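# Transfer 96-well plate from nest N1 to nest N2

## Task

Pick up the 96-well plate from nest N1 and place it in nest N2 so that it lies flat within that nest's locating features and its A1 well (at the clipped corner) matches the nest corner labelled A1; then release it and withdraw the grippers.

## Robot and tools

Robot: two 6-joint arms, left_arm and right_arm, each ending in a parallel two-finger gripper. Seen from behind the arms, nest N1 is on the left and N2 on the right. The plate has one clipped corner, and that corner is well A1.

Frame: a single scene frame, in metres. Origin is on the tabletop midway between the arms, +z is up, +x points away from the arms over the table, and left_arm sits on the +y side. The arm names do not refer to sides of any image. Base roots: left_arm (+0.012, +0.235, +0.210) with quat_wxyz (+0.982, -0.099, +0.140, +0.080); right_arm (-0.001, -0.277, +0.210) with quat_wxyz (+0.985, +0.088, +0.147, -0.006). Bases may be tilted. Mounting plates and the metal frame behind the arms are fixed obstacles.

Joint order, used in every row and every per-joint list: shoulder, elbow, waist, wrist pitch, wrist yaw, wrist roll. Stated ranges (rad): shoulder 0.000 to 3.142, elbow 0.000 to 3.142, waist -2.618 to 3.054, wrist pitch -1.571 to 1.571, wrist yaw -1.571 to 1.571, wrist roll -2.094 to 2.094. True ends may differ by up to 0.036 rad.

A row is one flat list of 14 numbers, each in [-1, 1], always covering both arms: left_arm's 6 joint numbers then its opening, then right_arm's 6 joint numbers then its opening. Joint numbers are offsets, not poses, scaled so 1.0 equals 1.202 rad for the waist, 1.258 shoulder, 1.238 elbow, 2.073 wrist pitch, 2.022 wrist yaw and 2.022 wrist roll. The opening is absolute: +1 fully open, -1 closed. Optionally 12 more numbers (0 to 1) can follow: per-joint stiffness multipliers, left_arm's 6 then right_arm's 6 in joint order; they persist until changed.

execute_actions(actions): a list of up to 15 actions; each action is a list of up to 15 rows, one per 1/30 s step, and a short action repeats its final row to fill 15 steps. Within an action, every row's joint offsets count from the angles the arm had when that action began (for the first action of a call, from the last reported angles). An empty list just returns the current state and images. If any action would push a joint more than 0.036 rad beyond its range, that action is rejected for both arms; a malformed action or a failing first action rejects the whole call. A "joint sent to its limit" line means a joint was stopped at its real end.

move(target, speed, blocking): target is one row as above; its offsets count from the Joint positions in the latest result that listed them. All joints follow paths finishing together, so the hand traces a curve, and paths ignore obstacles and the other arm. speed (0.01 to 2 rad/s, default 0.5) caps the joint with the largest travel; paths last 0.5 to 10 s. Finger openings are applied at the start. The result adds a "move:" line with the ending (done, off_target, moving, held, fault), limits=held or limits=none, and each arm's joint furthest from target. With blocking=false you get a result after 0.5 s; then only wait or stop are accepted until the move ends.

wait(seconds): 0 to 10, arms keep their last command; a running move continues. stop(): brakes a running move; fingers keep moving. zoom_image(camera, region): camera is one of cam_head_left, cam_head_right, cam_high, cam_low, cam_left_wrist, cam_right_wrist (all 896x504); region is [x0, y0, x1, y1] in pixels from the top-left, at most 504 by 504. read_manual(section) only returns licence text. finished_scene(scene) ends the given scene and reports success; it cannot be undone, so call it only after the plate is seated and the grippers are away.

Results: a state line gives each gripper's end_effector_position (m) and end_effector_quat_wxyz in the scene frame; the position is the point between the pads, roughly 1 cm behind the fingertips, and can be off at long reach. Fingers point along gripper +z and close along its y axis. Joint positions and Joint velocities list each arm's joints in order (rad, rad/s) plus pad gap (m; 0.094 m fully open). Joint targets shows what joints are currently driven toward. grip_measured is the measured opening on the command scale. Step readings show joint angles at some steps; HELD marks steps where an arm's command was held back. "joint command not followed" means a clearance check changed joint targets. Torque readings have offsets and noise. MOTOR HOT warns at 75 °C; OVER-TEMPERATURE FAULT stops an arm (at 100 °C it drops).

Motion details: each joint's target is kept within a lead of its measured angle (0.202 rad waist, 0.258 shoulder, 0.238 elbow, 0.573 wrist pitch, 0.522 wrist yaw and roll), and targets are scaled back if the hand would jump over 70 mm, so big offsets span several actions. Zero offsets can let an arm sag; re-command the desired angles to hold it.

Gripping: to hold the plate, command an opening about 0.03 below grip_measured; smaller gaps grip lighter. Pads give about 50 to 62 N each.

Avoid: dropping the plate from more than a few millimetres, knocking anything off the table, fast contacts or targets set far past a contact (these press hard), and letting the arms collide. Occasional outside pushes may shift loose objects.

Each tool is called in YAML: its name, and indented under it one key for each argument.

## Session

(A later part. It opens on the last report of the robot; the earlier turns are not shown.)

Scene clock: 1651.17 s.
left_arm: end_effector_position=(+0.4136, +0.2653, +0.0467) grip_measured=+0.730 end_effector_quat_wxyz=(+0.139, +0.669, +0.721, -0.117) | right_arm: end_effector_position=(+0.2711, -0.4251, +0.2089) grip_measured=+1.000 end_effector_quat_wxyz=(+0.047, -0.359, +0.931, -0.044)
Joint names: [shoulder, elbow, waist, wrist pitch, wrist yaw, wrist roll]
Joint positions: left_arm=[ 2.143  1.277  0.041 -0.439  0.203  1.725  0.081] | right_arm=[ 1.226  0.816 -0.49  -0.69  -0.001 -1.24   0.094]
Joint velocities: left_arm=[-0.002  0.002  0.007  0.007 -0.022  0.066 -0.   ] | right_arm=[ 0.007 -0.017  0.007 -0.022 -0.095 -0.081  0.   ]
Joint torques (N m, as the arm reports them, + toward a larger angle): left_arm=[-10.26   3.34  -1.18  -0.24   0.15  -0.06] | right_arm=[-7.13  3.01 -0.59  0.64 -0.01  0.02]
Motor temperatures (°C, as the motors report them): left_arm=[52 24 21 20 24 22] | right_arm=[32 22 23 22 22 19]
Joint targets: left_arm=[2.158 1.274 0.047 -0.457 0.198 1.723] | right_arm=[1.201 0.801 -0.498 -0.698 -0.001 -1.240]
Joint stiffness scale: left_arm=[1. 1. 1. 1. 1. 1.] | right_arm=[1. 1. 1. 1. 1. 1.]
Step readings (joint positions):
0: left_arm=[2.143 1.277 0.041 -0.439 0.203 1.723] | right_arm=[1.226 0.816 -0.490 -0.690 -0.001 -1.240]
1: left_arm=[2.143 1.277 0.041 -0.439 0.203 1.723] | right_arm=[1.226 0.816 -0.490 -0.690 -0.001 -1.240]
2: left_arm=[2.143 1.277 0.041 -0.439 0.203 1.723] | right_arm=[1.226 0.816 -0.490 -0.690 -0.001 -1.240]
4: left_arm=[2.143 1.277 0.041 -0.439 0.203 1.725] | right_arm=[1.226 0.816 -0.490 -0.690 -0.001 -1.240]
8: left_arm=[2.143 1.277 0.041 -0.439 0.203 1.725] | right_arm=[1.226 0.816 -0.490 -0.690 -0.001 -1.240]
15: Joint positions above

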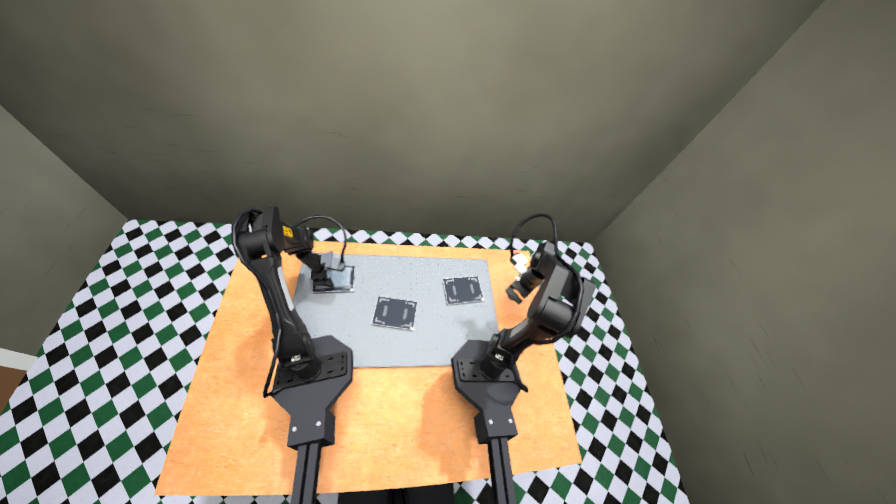

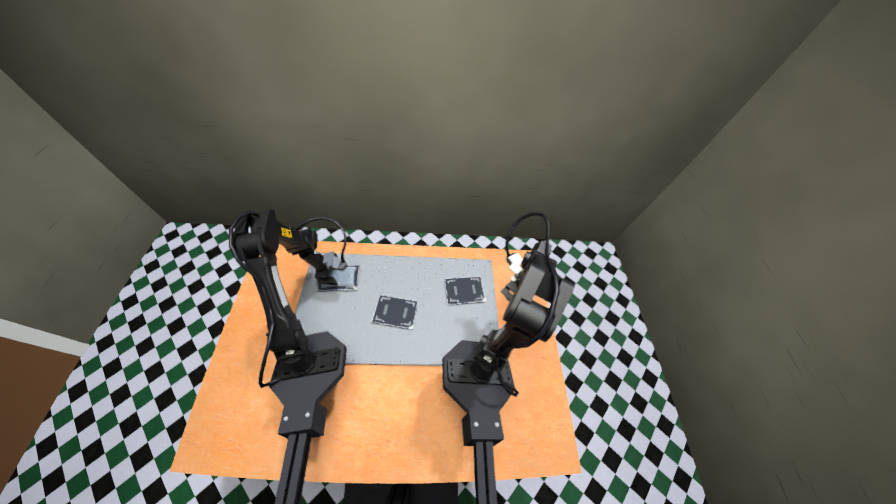

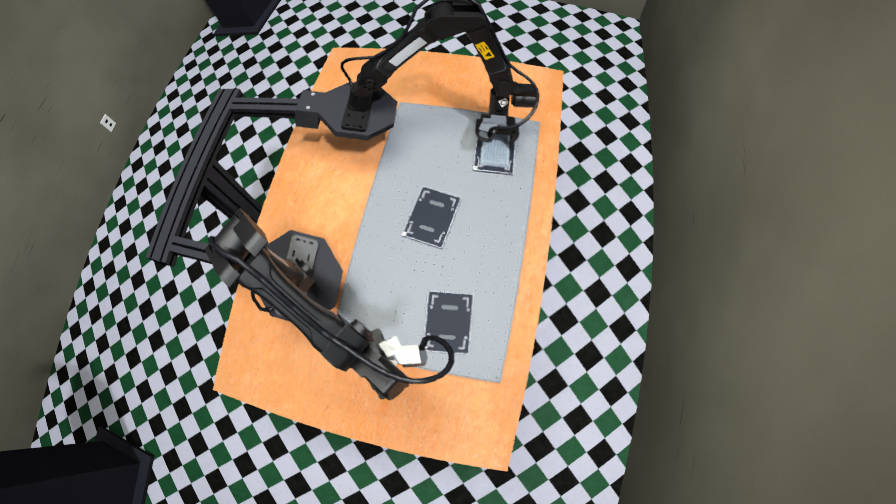

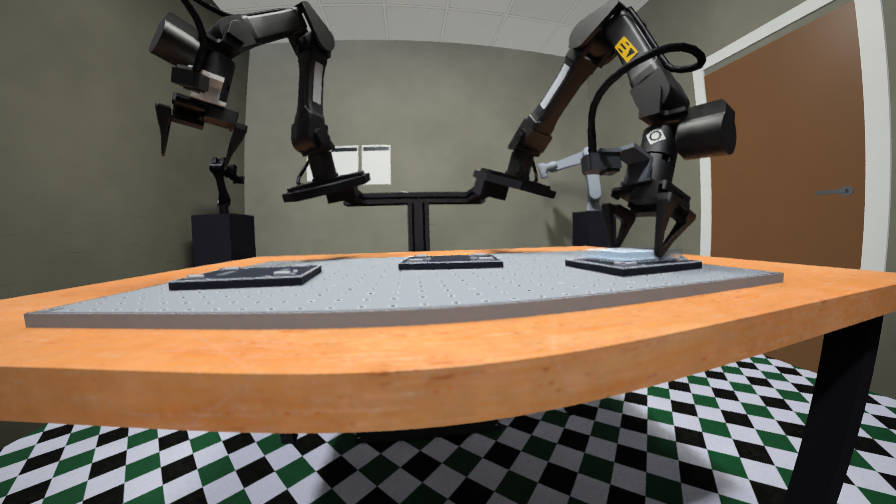

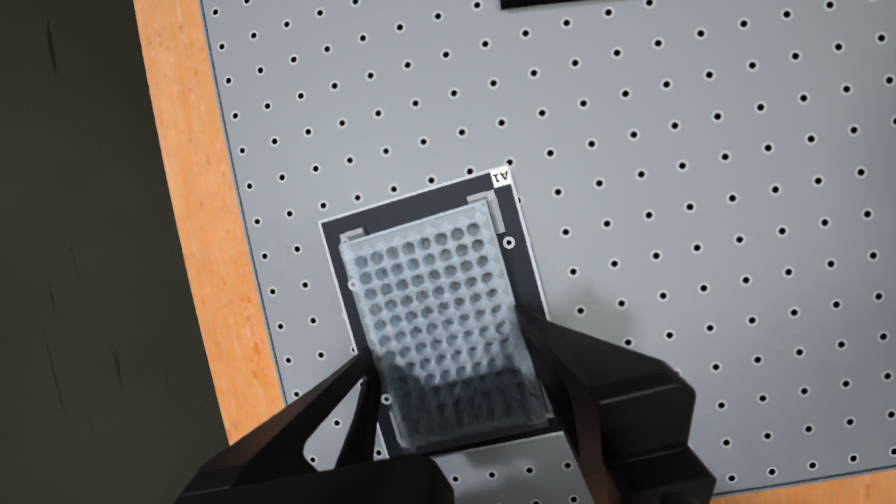

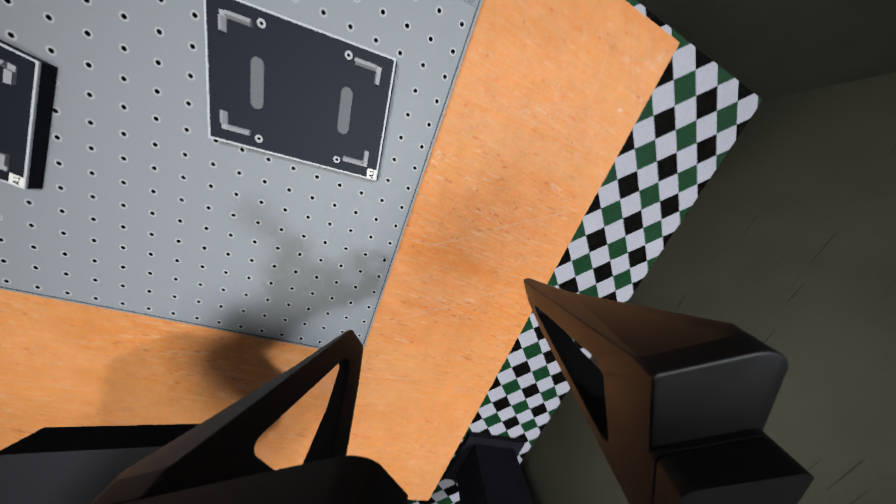

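zoom_image:
  camera: "cam_low"
  region: [600, 245, 650, 272]

zoom_image:
  camera: "cam_left_wrist"
  region: [330, 170, 530, 270]

Region (600, 245, 650, 272) of cam_low's 896x504 image, scaled by 10.080, with more detail than that image has; it fills the top 272 rows of this view, and the rest is white.

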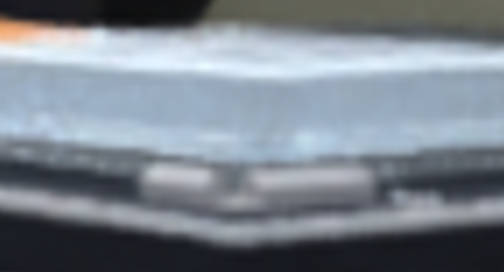

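Region (330, 170, 530, 270) of cam_left_wrist's 896x504 image, scaled by 2.520, with more detail than that image has.

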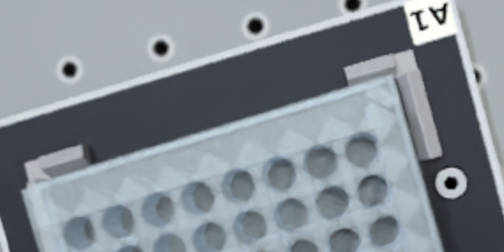

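execute_actions:
  actions:
    - [[0.004,-0.002,0.005,-0.009,-0.0025,-0.001,0.685,-0.02,-0.012,-0.007,-0.004,0,0,1],[-0.004,-0.002,0.005,-0.009,-0.0025,-0.001,0.685,-0.02,-0.012,-0.007,-0.004,0,0,1],[-0.010,-0.002,0.005,-0.009,-0.0025,-0.001,0.685,-0.02,-0.012,-0.007,-0.004,0,0,1],[-0.015,-0.002,0.005,-0.009,-0.0025,-0.001,0.685,-0.02,-0.012,-0.007,-0.004,0,0,1],[-0.017,-0.002,0.005,-0.010,-0.003,-0.001,0.685,-0.02,-0.012,-0.007,-0.004,0,0,1],[-0.017,-0.002,0.005,-0.011,-0.003,-0.001,0.685,-0.02,-0.012,-0.007,-0.004,0,0,1],[-0.017,-0.002,0.005,-0.012,-0.003,-0.001,0.685,-0.02,-0.012,-0.007,-0.004,0,0,1]]

Scene clock: 1706.03 s.
left_arm: end_effector_position=(+0.4136, +0.2653, +0.0467) grip_measured=+0.730 end_effector_quat_wxyz=(+0.139, +0.669, +0.721, -0.117) | right_arm: end_effector_position=(+0.2711, -0.4251, +0.2089) grip_measured=+1.000 end_effector_quat_wxyz=(+0.047, -0.359, +0.931, -0.044)
Joint names: [shoulder, elbow, waist, wrist pitch, wrist yaw, wrist roll]
Joint positions: left_arm=[ 2.143  1.277  0.041 -0.439  0.203  1.725  0.081] | right_arm=[ 1.226  0.816 -0.49  -0.69  -0.001 -1.24   0.094]
Joint velocities: left_arm=[ 0.002  0.002  0.012 -0.007 -0.022  0.022  0.001] | right_arm=[-0.002 -0.002 -0.017 -0.022 -0.022 -0.051  0.   ]
Joint torques (N m, as the arm reports them, + toward a larger angle): left_arm=[-13.29   3.34  -1.18  -0.29   0.14  -0.06] | right_arm=[-7.15  3.   -0.6   0.63 -0.01  0.02]
Motor temperatures (°C, as the motors report them): left_arm=[51 24 21 20 23 22] | right_arm=[32 22 23 22 22 19]
Joint targets: left_arm=[2.122 1.274 0.047 -0.464 0.197 1.723] | right_arm=[1.201 0.801 -0.498 -0.698 -0.001 -1.240]
Joint stiffness scale: left_arm=[1. 1. 1. 1. 1. 1.] | right_arm=[1. 1. 1. 1. 1. 1.]
Step readings (joint positions):
0: left_arm=[2.143 1.277 0.041 -0.439 0.203 1.725] | right_arm=[1.226 0.816 -0.490 -0.690 -0.001 -1.240]
1: left_arm=[2.143 1.277 0.041 -0.439 0.203 1.725] | right_arm=[1.226 0.816 -0.490 -0.690 -0.001 -1.240]
2: left_arm=[2.143 1.277 0.041 -0.439 0.203 1.725] | right_arm=[1.226 0.816 -0.490 -0.690 -0.001 -1.240]
4: left_arm=[2.143 1.277 0.041 -0.439 0.203 1.725] | right_arm=[1.226 0.816 -0.490 -0.690 -0.001 -1.240]
8: left_arm=[2.143 1.277 0.041 -0.439 0.203 1.725] | right_arm=[1.226 0.816 -0.490 -0.690 -0.001 -1.240]
15: Joint positions above

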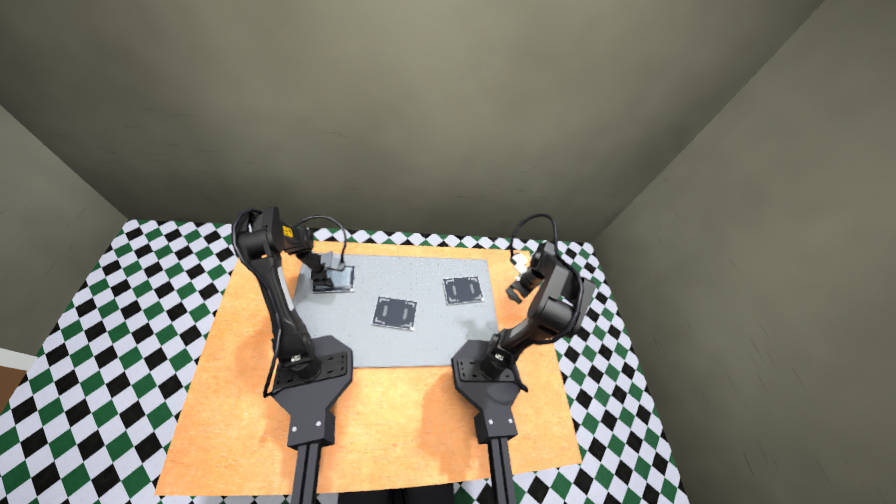

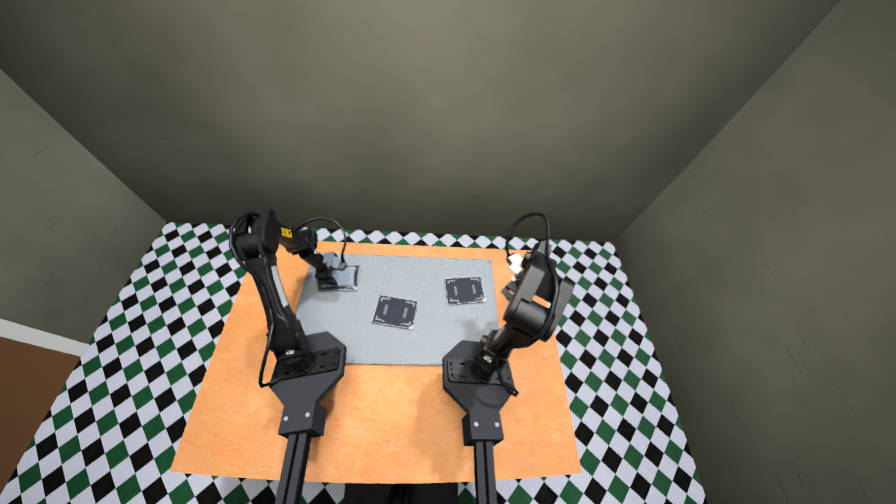

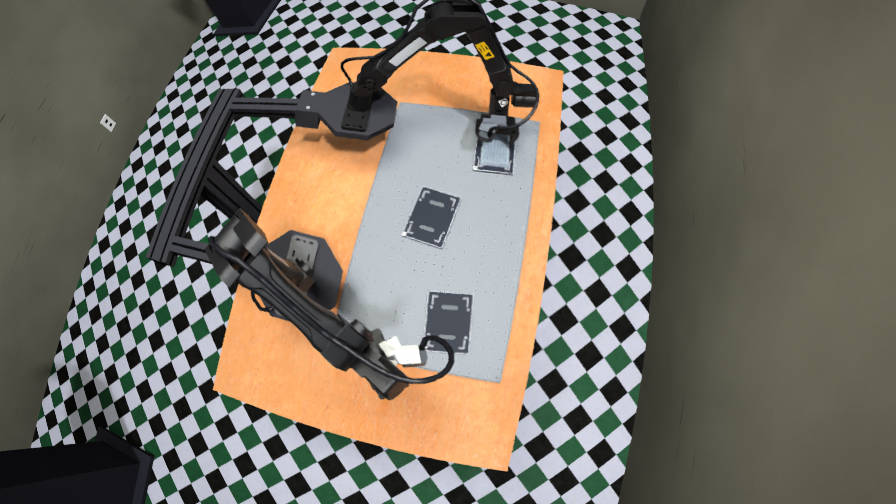

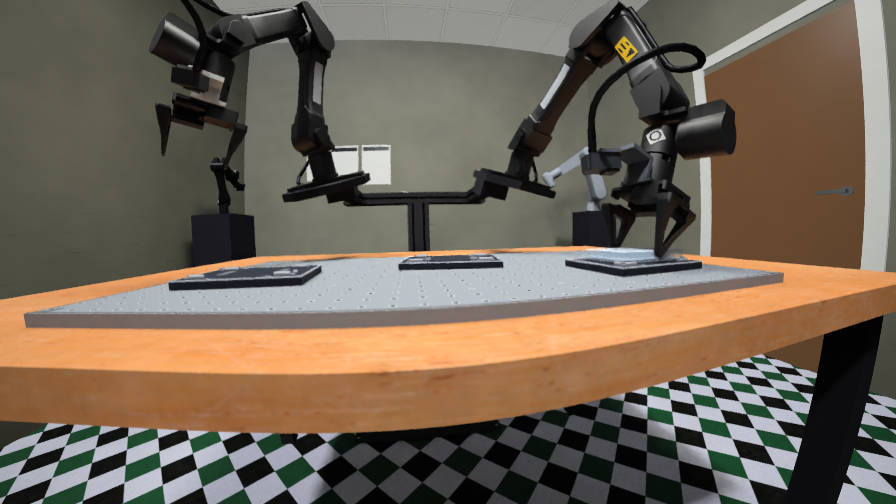

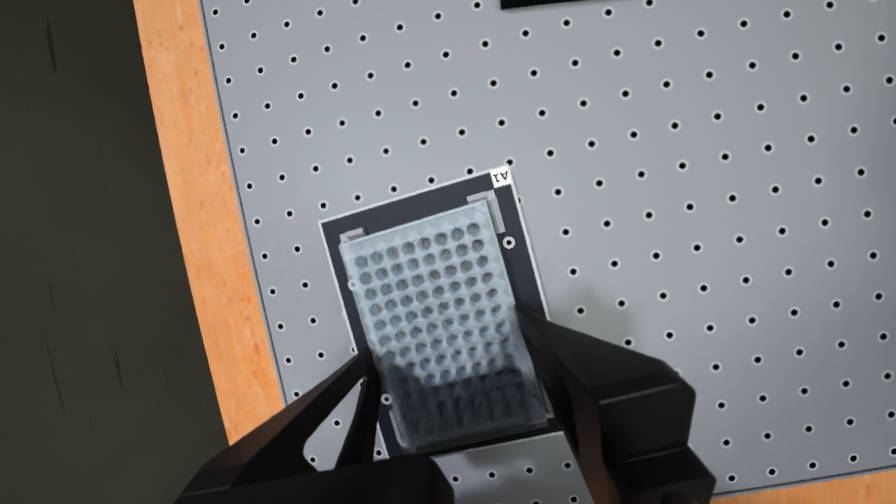

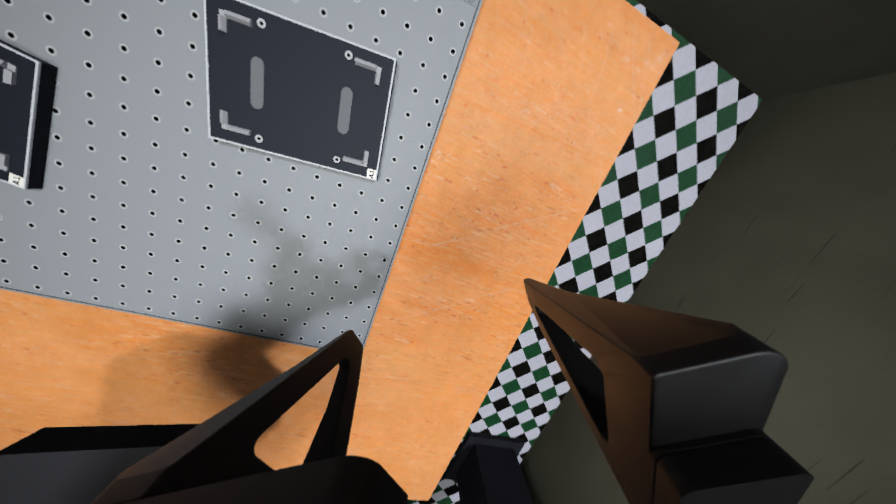

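zoom_image:
  camera: "cam_head_right"
  region: [315, 260, 365, 295]

zoom_image:
  camera: "cam_high"
  region: [465, 135, 525, 180]

Region (315, 260, 365, 295) of cam_head_right's 896x504 image, scaled by 10.080, with more detail than that image has; it fills the top 353 rows of this view, and the rest is white.

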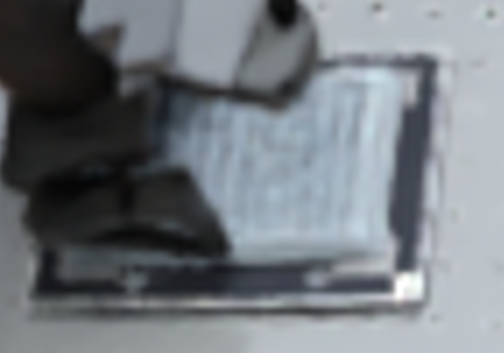

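Region (465, 135, 525, 180) of cam_high's 896x504 image, scaled by 8.400, with more detail than that image has; it fills the top 378 rows of this view, and the rest is white.

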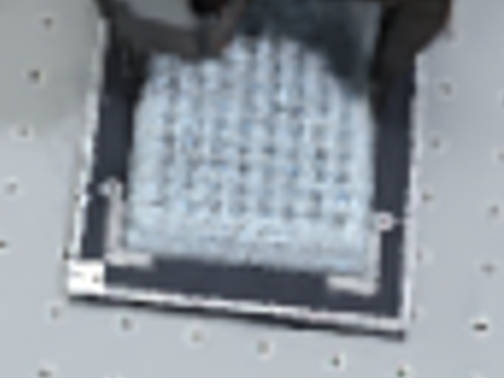

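execute_actions:
  actions:
    - [[-0.012,-0.002,0.005,-0.011,-0.002,-0.001,0.70,-0.02,-0.012,-0.007,-0.004,0,0,1],[-0.010,-0.002,0.005,-0.011,-0.002,-0.001,0.71,-0.02,-0.012,-0.007,-0.004,0,0,1],[-0.010,-0.002,0.005,-0.011,-0.002,-0.001,0.72,-0.02,-0.012,-0.007,-0.004,0,0,1],[-0.010,-0.002,0.005,-0.011,-0.002,-0.001,0.73,-0.02,-0.012,-0.007,-0.004,0,0,1],[-0.010,-0.002,0.005,-0.011,-0.002,-0.001,0.74,-0.02,-0.012,-0.007,-0.004,0,0,1],[-0.010,-0.002,0.005,-0.011,-0.002,-0.001,0.75,-0.02,-0.012,-0.007,-0.004,0,0,1],[-0.010,-0.002,0.005,-0.011,-0.002,-0.001,0.76,-0.02,-0.012,-0.007,-0.004,0,0,1],[-0.010,-0.002,0.005,-0.011,-0.002,-0.001,0.77,-0.02,-0.012,-0.007,-0.004,0,0,1],[-0.010,-0.002,0.005,-0.011,-0.002,-0.001,0.775,-0.02,-0.012,-0.007,-0.004,0,0,1]]

Scene clock: 1761.00 s.
left_arm: end_effector_position=(+0.4135, +0.2653, +0.0467) grip_measured=+0.775 end_effector_quat_wxyz=(+0.138, +0.669, +0.721, -0.118) | right_arm: end_effector_position=(+0.2711, -0.4251, +0.2089) grip_measured=+1.000 end_effector_quat_wxyz=(+0.047, -0.359, +0.931, -0.044)
Joint names: [shoulder, elbow, waist, wrist pitch, wrist yaw, wrist roll]
Joint positions: left_arm=[ 2.143  1.277  0.041 -0.439  0.203  1.726  0.083] | right_arm=[ 1.226  0.816 -0.49  -0.69  -0.001 -1.24   0.094]
Joint velocities: left_arm=[ 0.002  0.007 -0.002 -0.007 -0.022 -0.022 -0.001] | right_arm=[ 0.007  0.012  0.002  0.007 -0.022  0.022  0.   ]
Joint torques (N m, as the arm reports them, + toward a larger angle): left_arm=[-12.58   3.34  -1.15  -0.28   0.17  -0.06] | right_arm=[-7.14  3.01 -0.58  0.64 -0.01  0.03]
Motor temperatures (°C, as the motors report them): left_arm=[56 24 21 20 23 22] | right_arm=[32 22 23 22 22 19]
Joint targets: left_arm=[2.131 1.274 0.047 -0.462 0.199 1.723] | right_arm=[1.201 0.801 -0.498 -0.698 -0.001 -1.240]
Joint stiffness scale: left_arm=[1. 1. 1. 1. 1. 1.] | right_arm=[1. 1. 1. 1. 1. 1.]
Step readings (joint positions):
0: left_arm=[2.143 1.277 0.041 -0.439 0.203 1.725] | right_arm=[1.226 0.816 -0.490 -0.690 -0.001 -1.240]
1: left_arm=[2.143 1.277 0.041 -0.439 0.203 1.725] | right_arm=[1.226 0.816 -0.490 -0.690 -0.001 -1.240]
2: left_arm=[2.143 1.277 0.041 -0.439 0.203 1.725] | right_arm=[1.226 0.816 -0.490 -0.690 -0.001 -1.240]
4: left_arm=[2.143 1.277 0.041 -0.439 0.203 1.725] | right_arm=[1.226 0.816 -0.490 -0.690 -0.001 -1.240]
8: left_arm=[2.143 1.277 0.041 -0.439 0.203 1.726] | right_arm=[1.226 0.816 -0.490 -0.690 -0.001 -1.240]
15: Joint positions above

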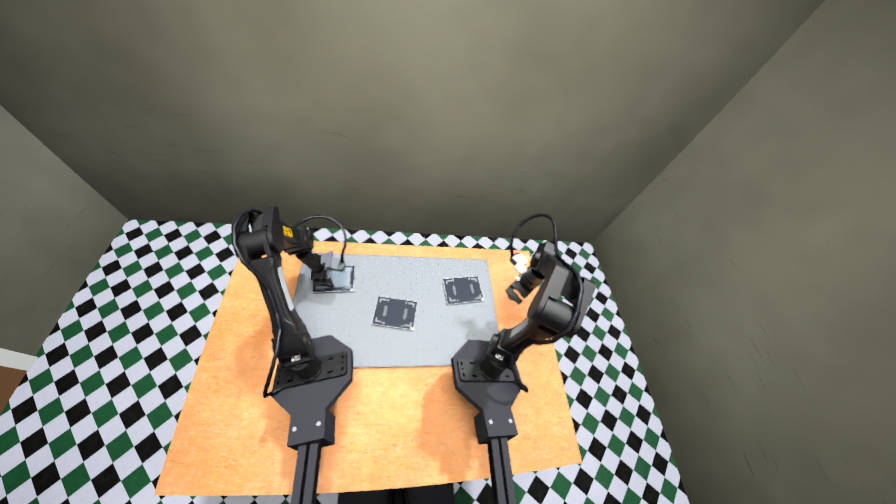

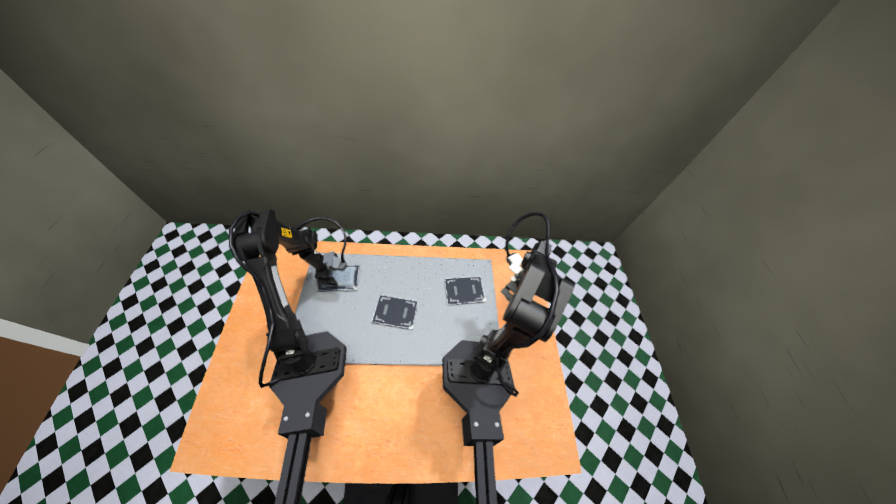

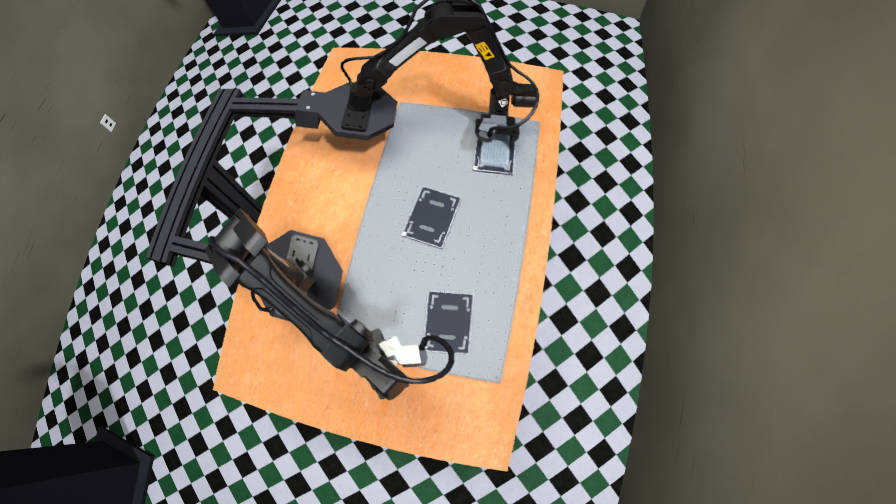

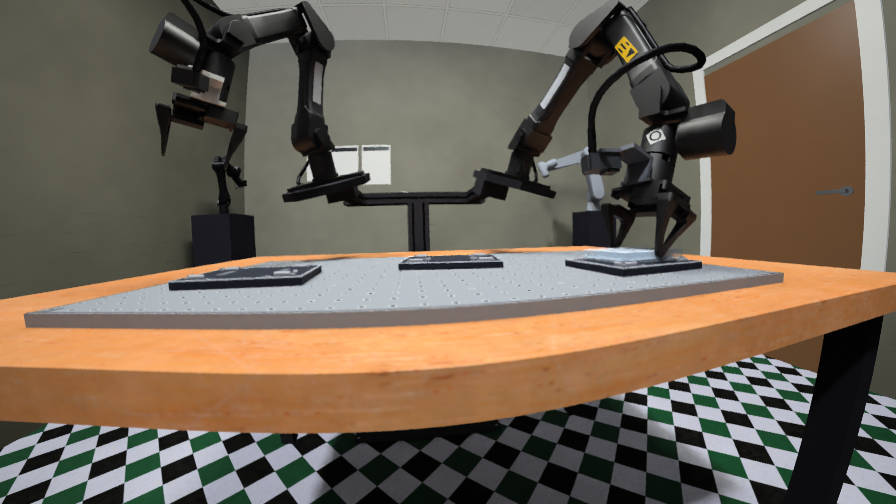

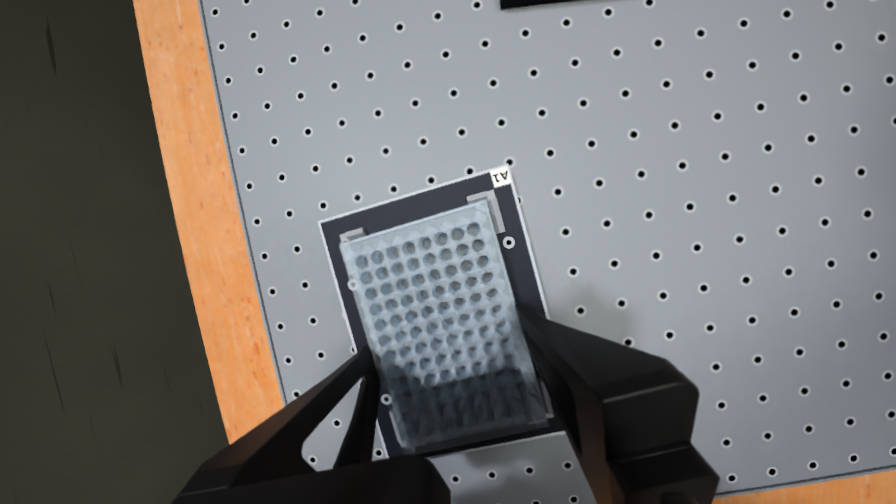

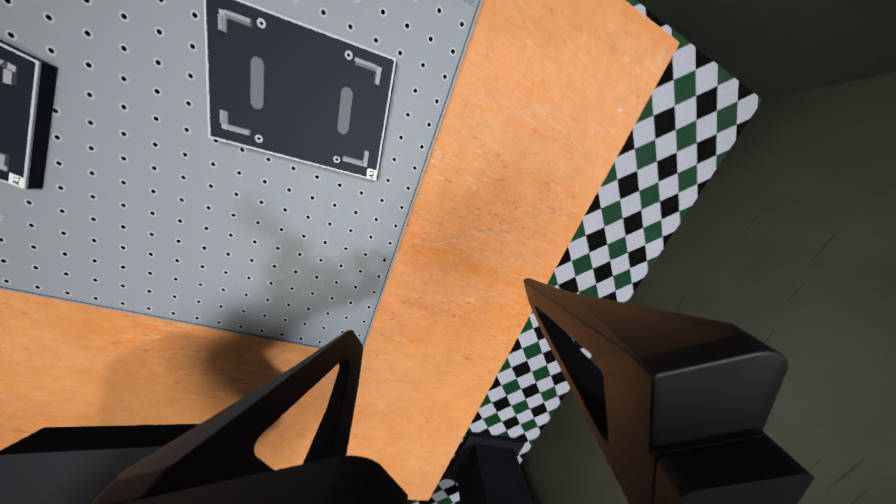

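zoom_image:
  camera: "cam_left_wrist"
  region: [300, 140, 580, 340]

zoom_image:
  camera: "cam_low"
  region: [570, 230, 710, 280]

Region (300, 140, 580, 340) of cam_left_wrist's 896x504 image, scaled by 1.800, with more detail than that image has; it fills the top 360 rows of this view, and the rest is white.

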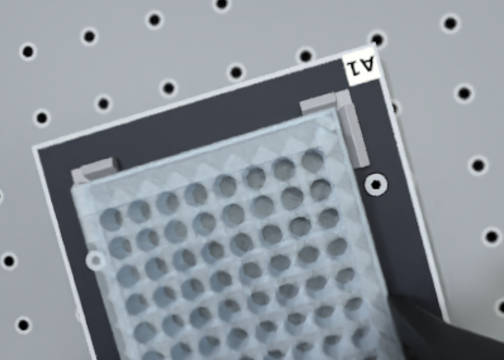

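Region (570, 230, 710, 280) of cam_low's 896x504 image, scaled by 3.600, with more detail than that image has; it fills the top 180 rows of this view, and the rest is white.

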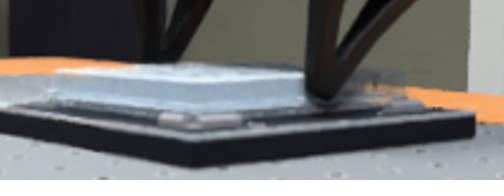

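move:
  target: [-0.033,0.0,0.0,-0.011,0.0,0.0,1,-0.02,-0.012,-0.007,-0.004,0,0,1]
  speed: 0.1

Scene clock: 1768.37 s.
left_arm: end_effector_position=(+0.4179, +0.2675, +0.0533) grip_measured=+1.000 end_effector_quat_wxyz=(+0.143, +0.669, +0.721, -0.110) | right_arm: end_effector_position=(+0.2711, -0.4251, +0.2089) grip_measured=+1.000 end_effector_quat_wxyz=(+0.047, -0.359, +0.931, -0.044)
Joint names: [shoulder, elbow, waist, wrist pitch, wrist yaw, wrist roll]
Joint positions: left_arm=[ 2.124  1.277  0.041 -0.441  0.203  1.726  0.094] | right_arm=[ 1.226  0.816 -0.49  -0.69  -0.001 -1.24   0.094]
Joint velocities: left_arm=[-0.012 -0.007 -0.002 -0.022  0.007  0.007  0.   ] | right_arm=[-0.002 -0.027 -0.002 -0.022  0.007  0.051  0.   ]
Joint torques (N m, as the arm reports them, + toward a larger angle): left_arm=[-13.28   3.66  -1.63  -0.24   0.22  -0.04] | right_arm=[-7.15  3.01 -0.64  0.64 -0.01  0.02]
Motor temperatures (°C, as the motors report them): left_arm=[55 24 21 20 23 22] | right_arm=[32 22 23 22 22 19]
Joint targets: left_arm=[2.102 1.277 0.041 -0.461 0.203 1.726] | right_arm=[1.201 0.801 -0.498 -0.698 -0.001 -1.240]
Joint stiffness scale: left_arm=[1. 1. 1. 1. 1. 1.] | right_arm=[1. 1. 1. 1. 1. 1.]
move: off_target (left_arm, right_arm); limits=none; left_arm: farthest joint: the shoulder, 0.022 radians from its target (0.042 radians at the start); right_arm: farthest joint: the shoulder, 0.025 radians from its target (0.025 radians at the start)

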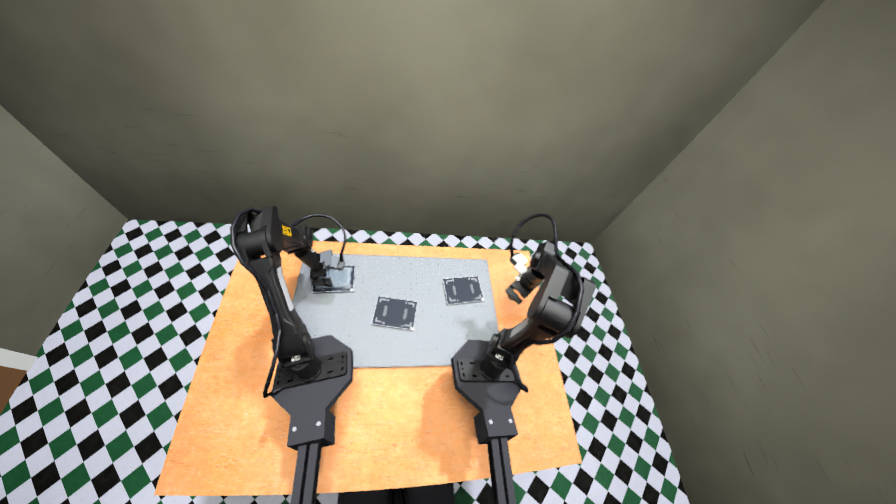

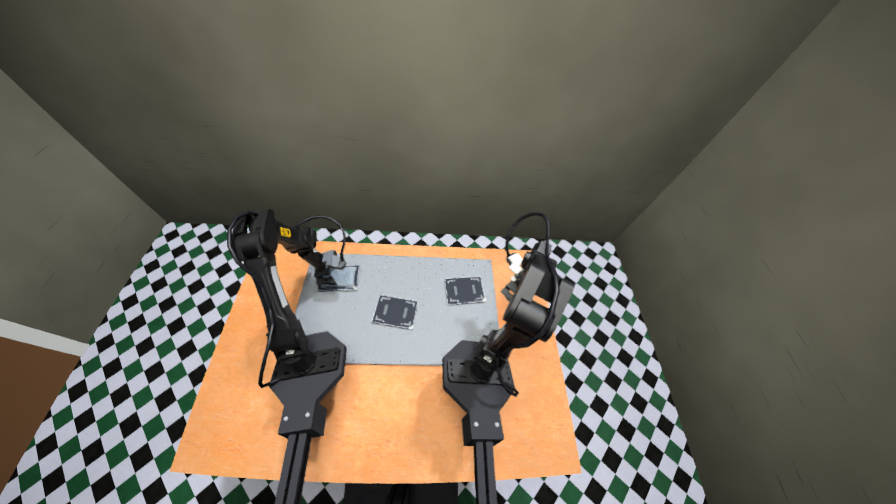

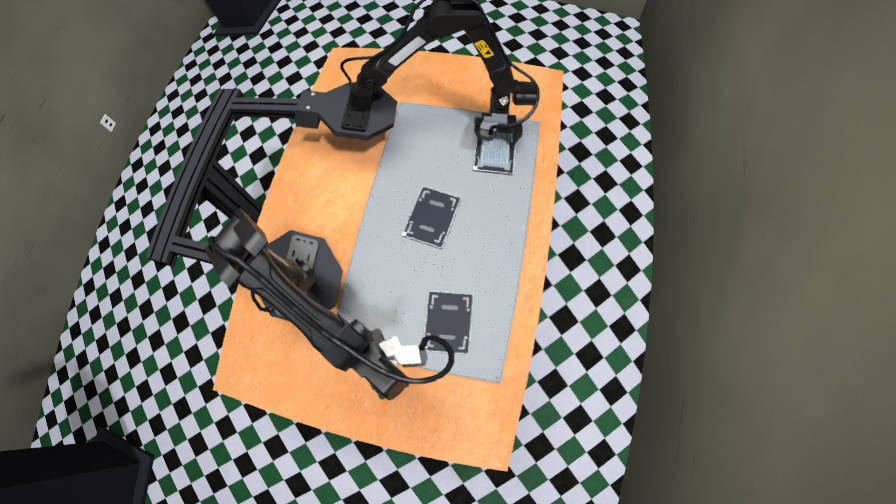

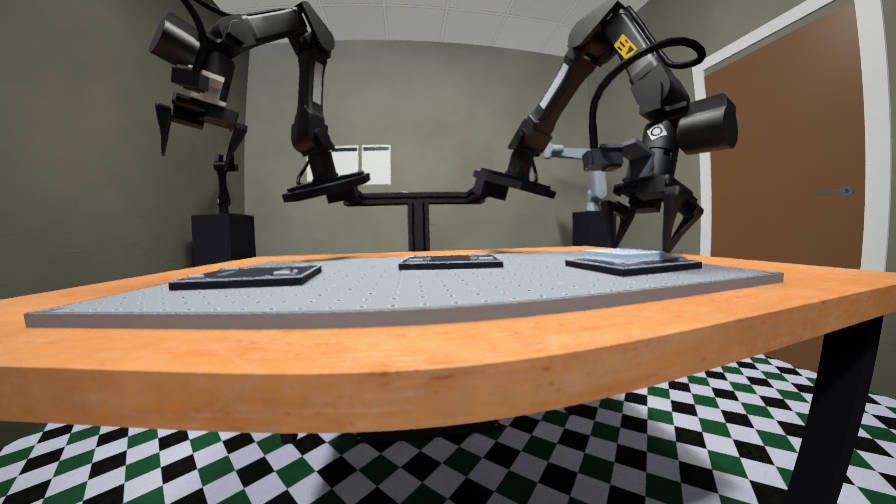

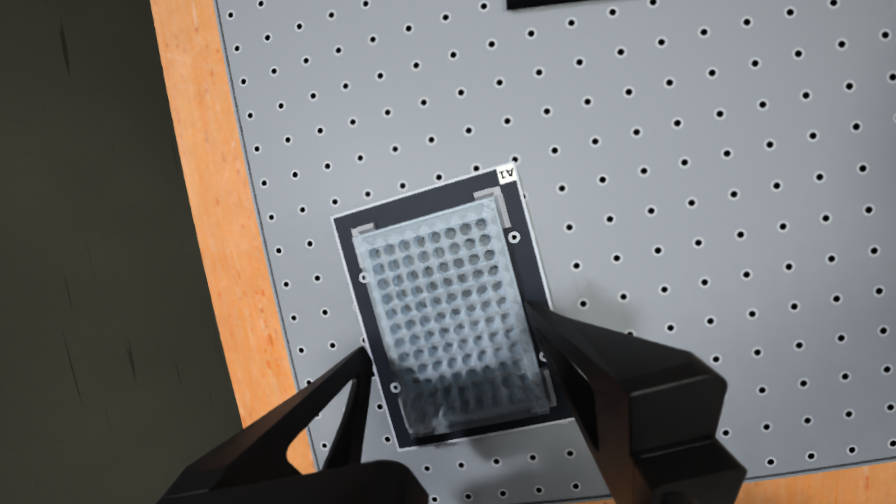

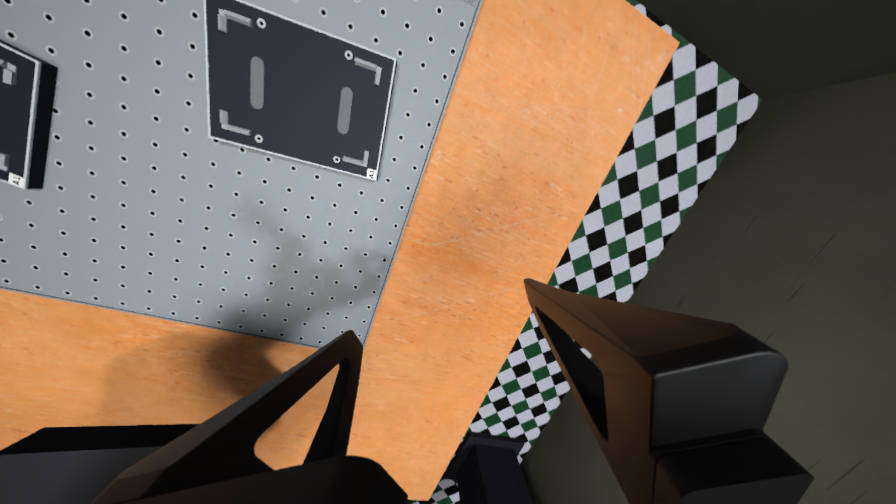

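move:
  target: [-0.075,0.0,0.0,-0.047,0.0,0.0,1,-0.02,-0.012,-0.007,-0.004,0,0,1]
  speed: 0.15

Scene clock: 1775.97 s.
left_arm: end_effector_position=(+0.4171, +0.2715, +0.0787) grip_measured=+1.000 end_effector_quat_wxyz=(+0.142, +0.669, +0.721, -0.112) | right_arm: end_effector_position=(+0.2711, -0.4251, +0.2089) grip_measured=+1.000 end_effector_quat_wxyz=(+0.047, -0.359, +0.931, -0.044)
Joint names: [shoulder, elbow, waist, wrist pitch, wrist yaw, wrist roll]
Joint positions: left_arm=[ 2.051  1.277  0.041 -0.518  0.202  1.726  0.094] | right_arm=[ 1.226  0.816 -0.49  -0.69  -0.001 -1.24   0.094]
Joint velocities: left_arm=[-0.002  0.007 -0.002 -0.022  0.037 -0.051  0.   ] | right_arm=[ 0.002  0.007 -0.002 -0.022 -0.022 -0.007  0.   ]
Joint torques (N m, as the arm reports them, + toward a larger angle): left_arm=[-13.17   3.93  -1.6   -0.24   0.21  -0.04] | right_arm=[-7.14  3.02 -0.65  0.64 -0.01  0.03]
Motor temperatures (°C, as the motors report them): left_arm=[56 24 21 20 23 22] | right_arm=[32 22 23 22 22 19]
Joint targets: left_arm=[2.029 1.277 0.041 -0.539 0.203 1.726] | right_arm=[1.201 0.801 -0.498 -0.698 -0.001 -1.240]
Joint stiffness scale: left_arm=[1. 1. 1. 1. 1. 1.] | right_arm=[1. 1. 1. 1. 1. 1.]
move: off_target (left_arm, right_arm); limits=none; left_arm: farthest joint: the shoulder, 0.022 radians from its target (0.094 radians at the start); right_arm: farthest joint: the shoulder, 0.025 radians from its target (0.025 radians at the start)

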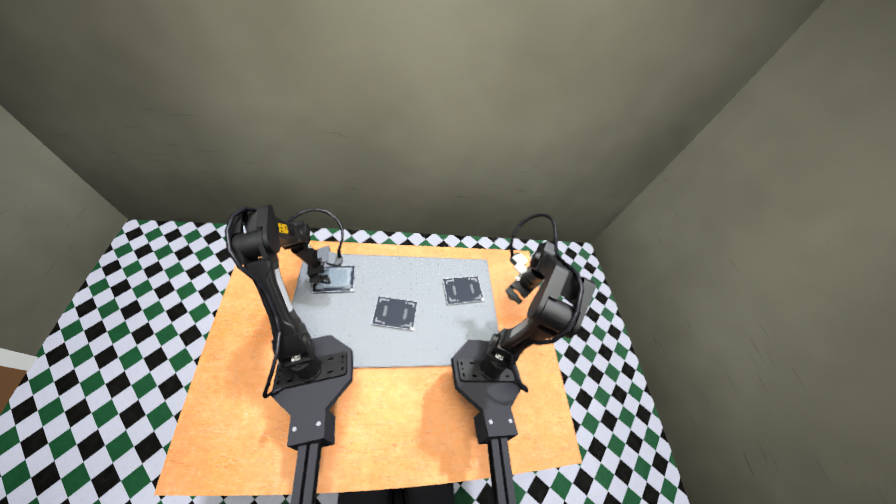

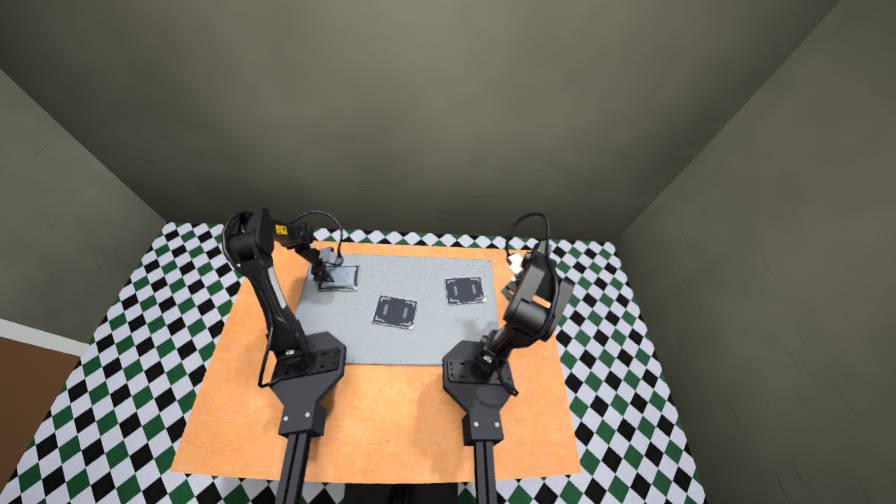

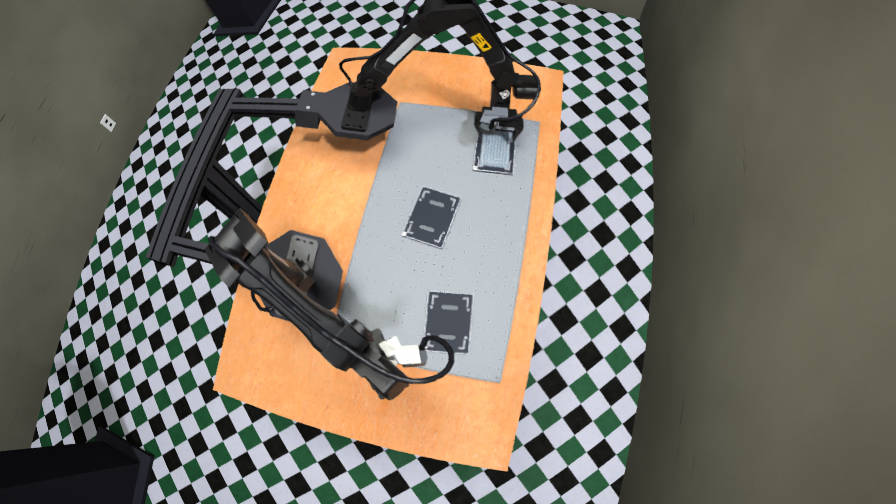

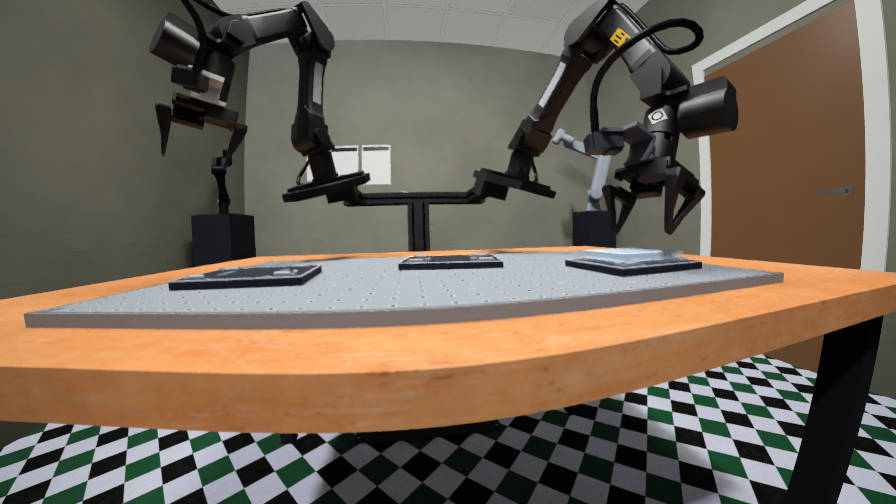

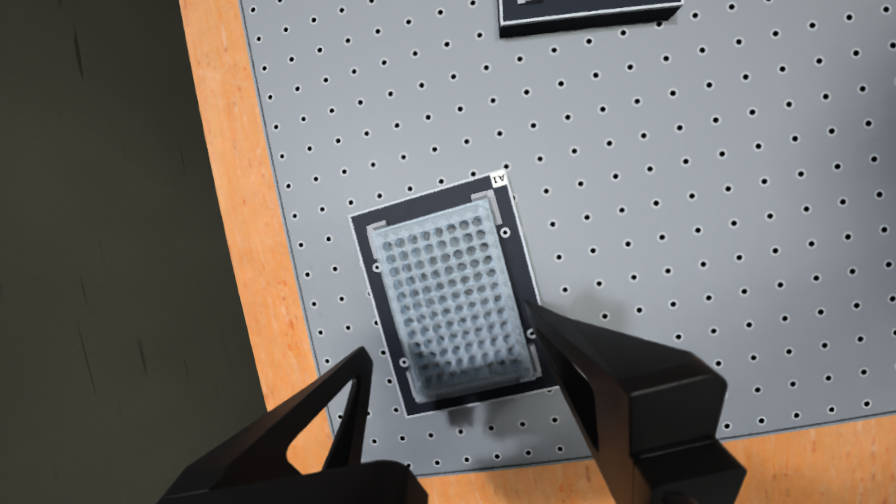

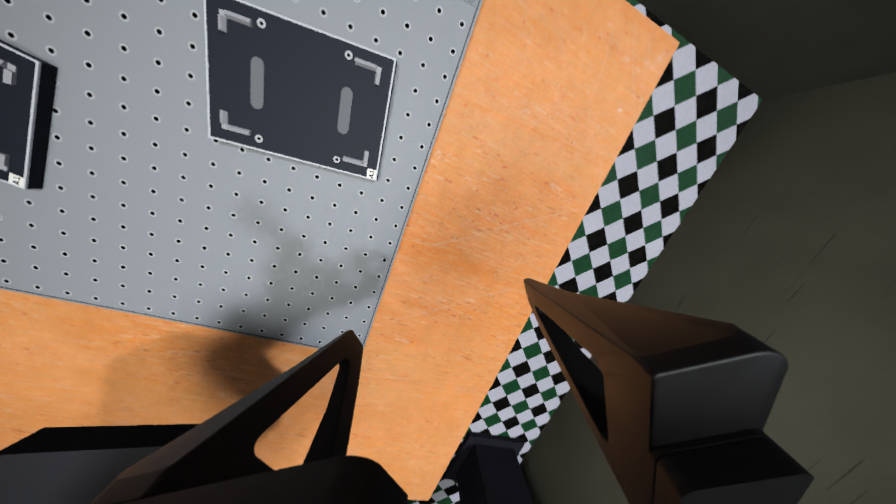

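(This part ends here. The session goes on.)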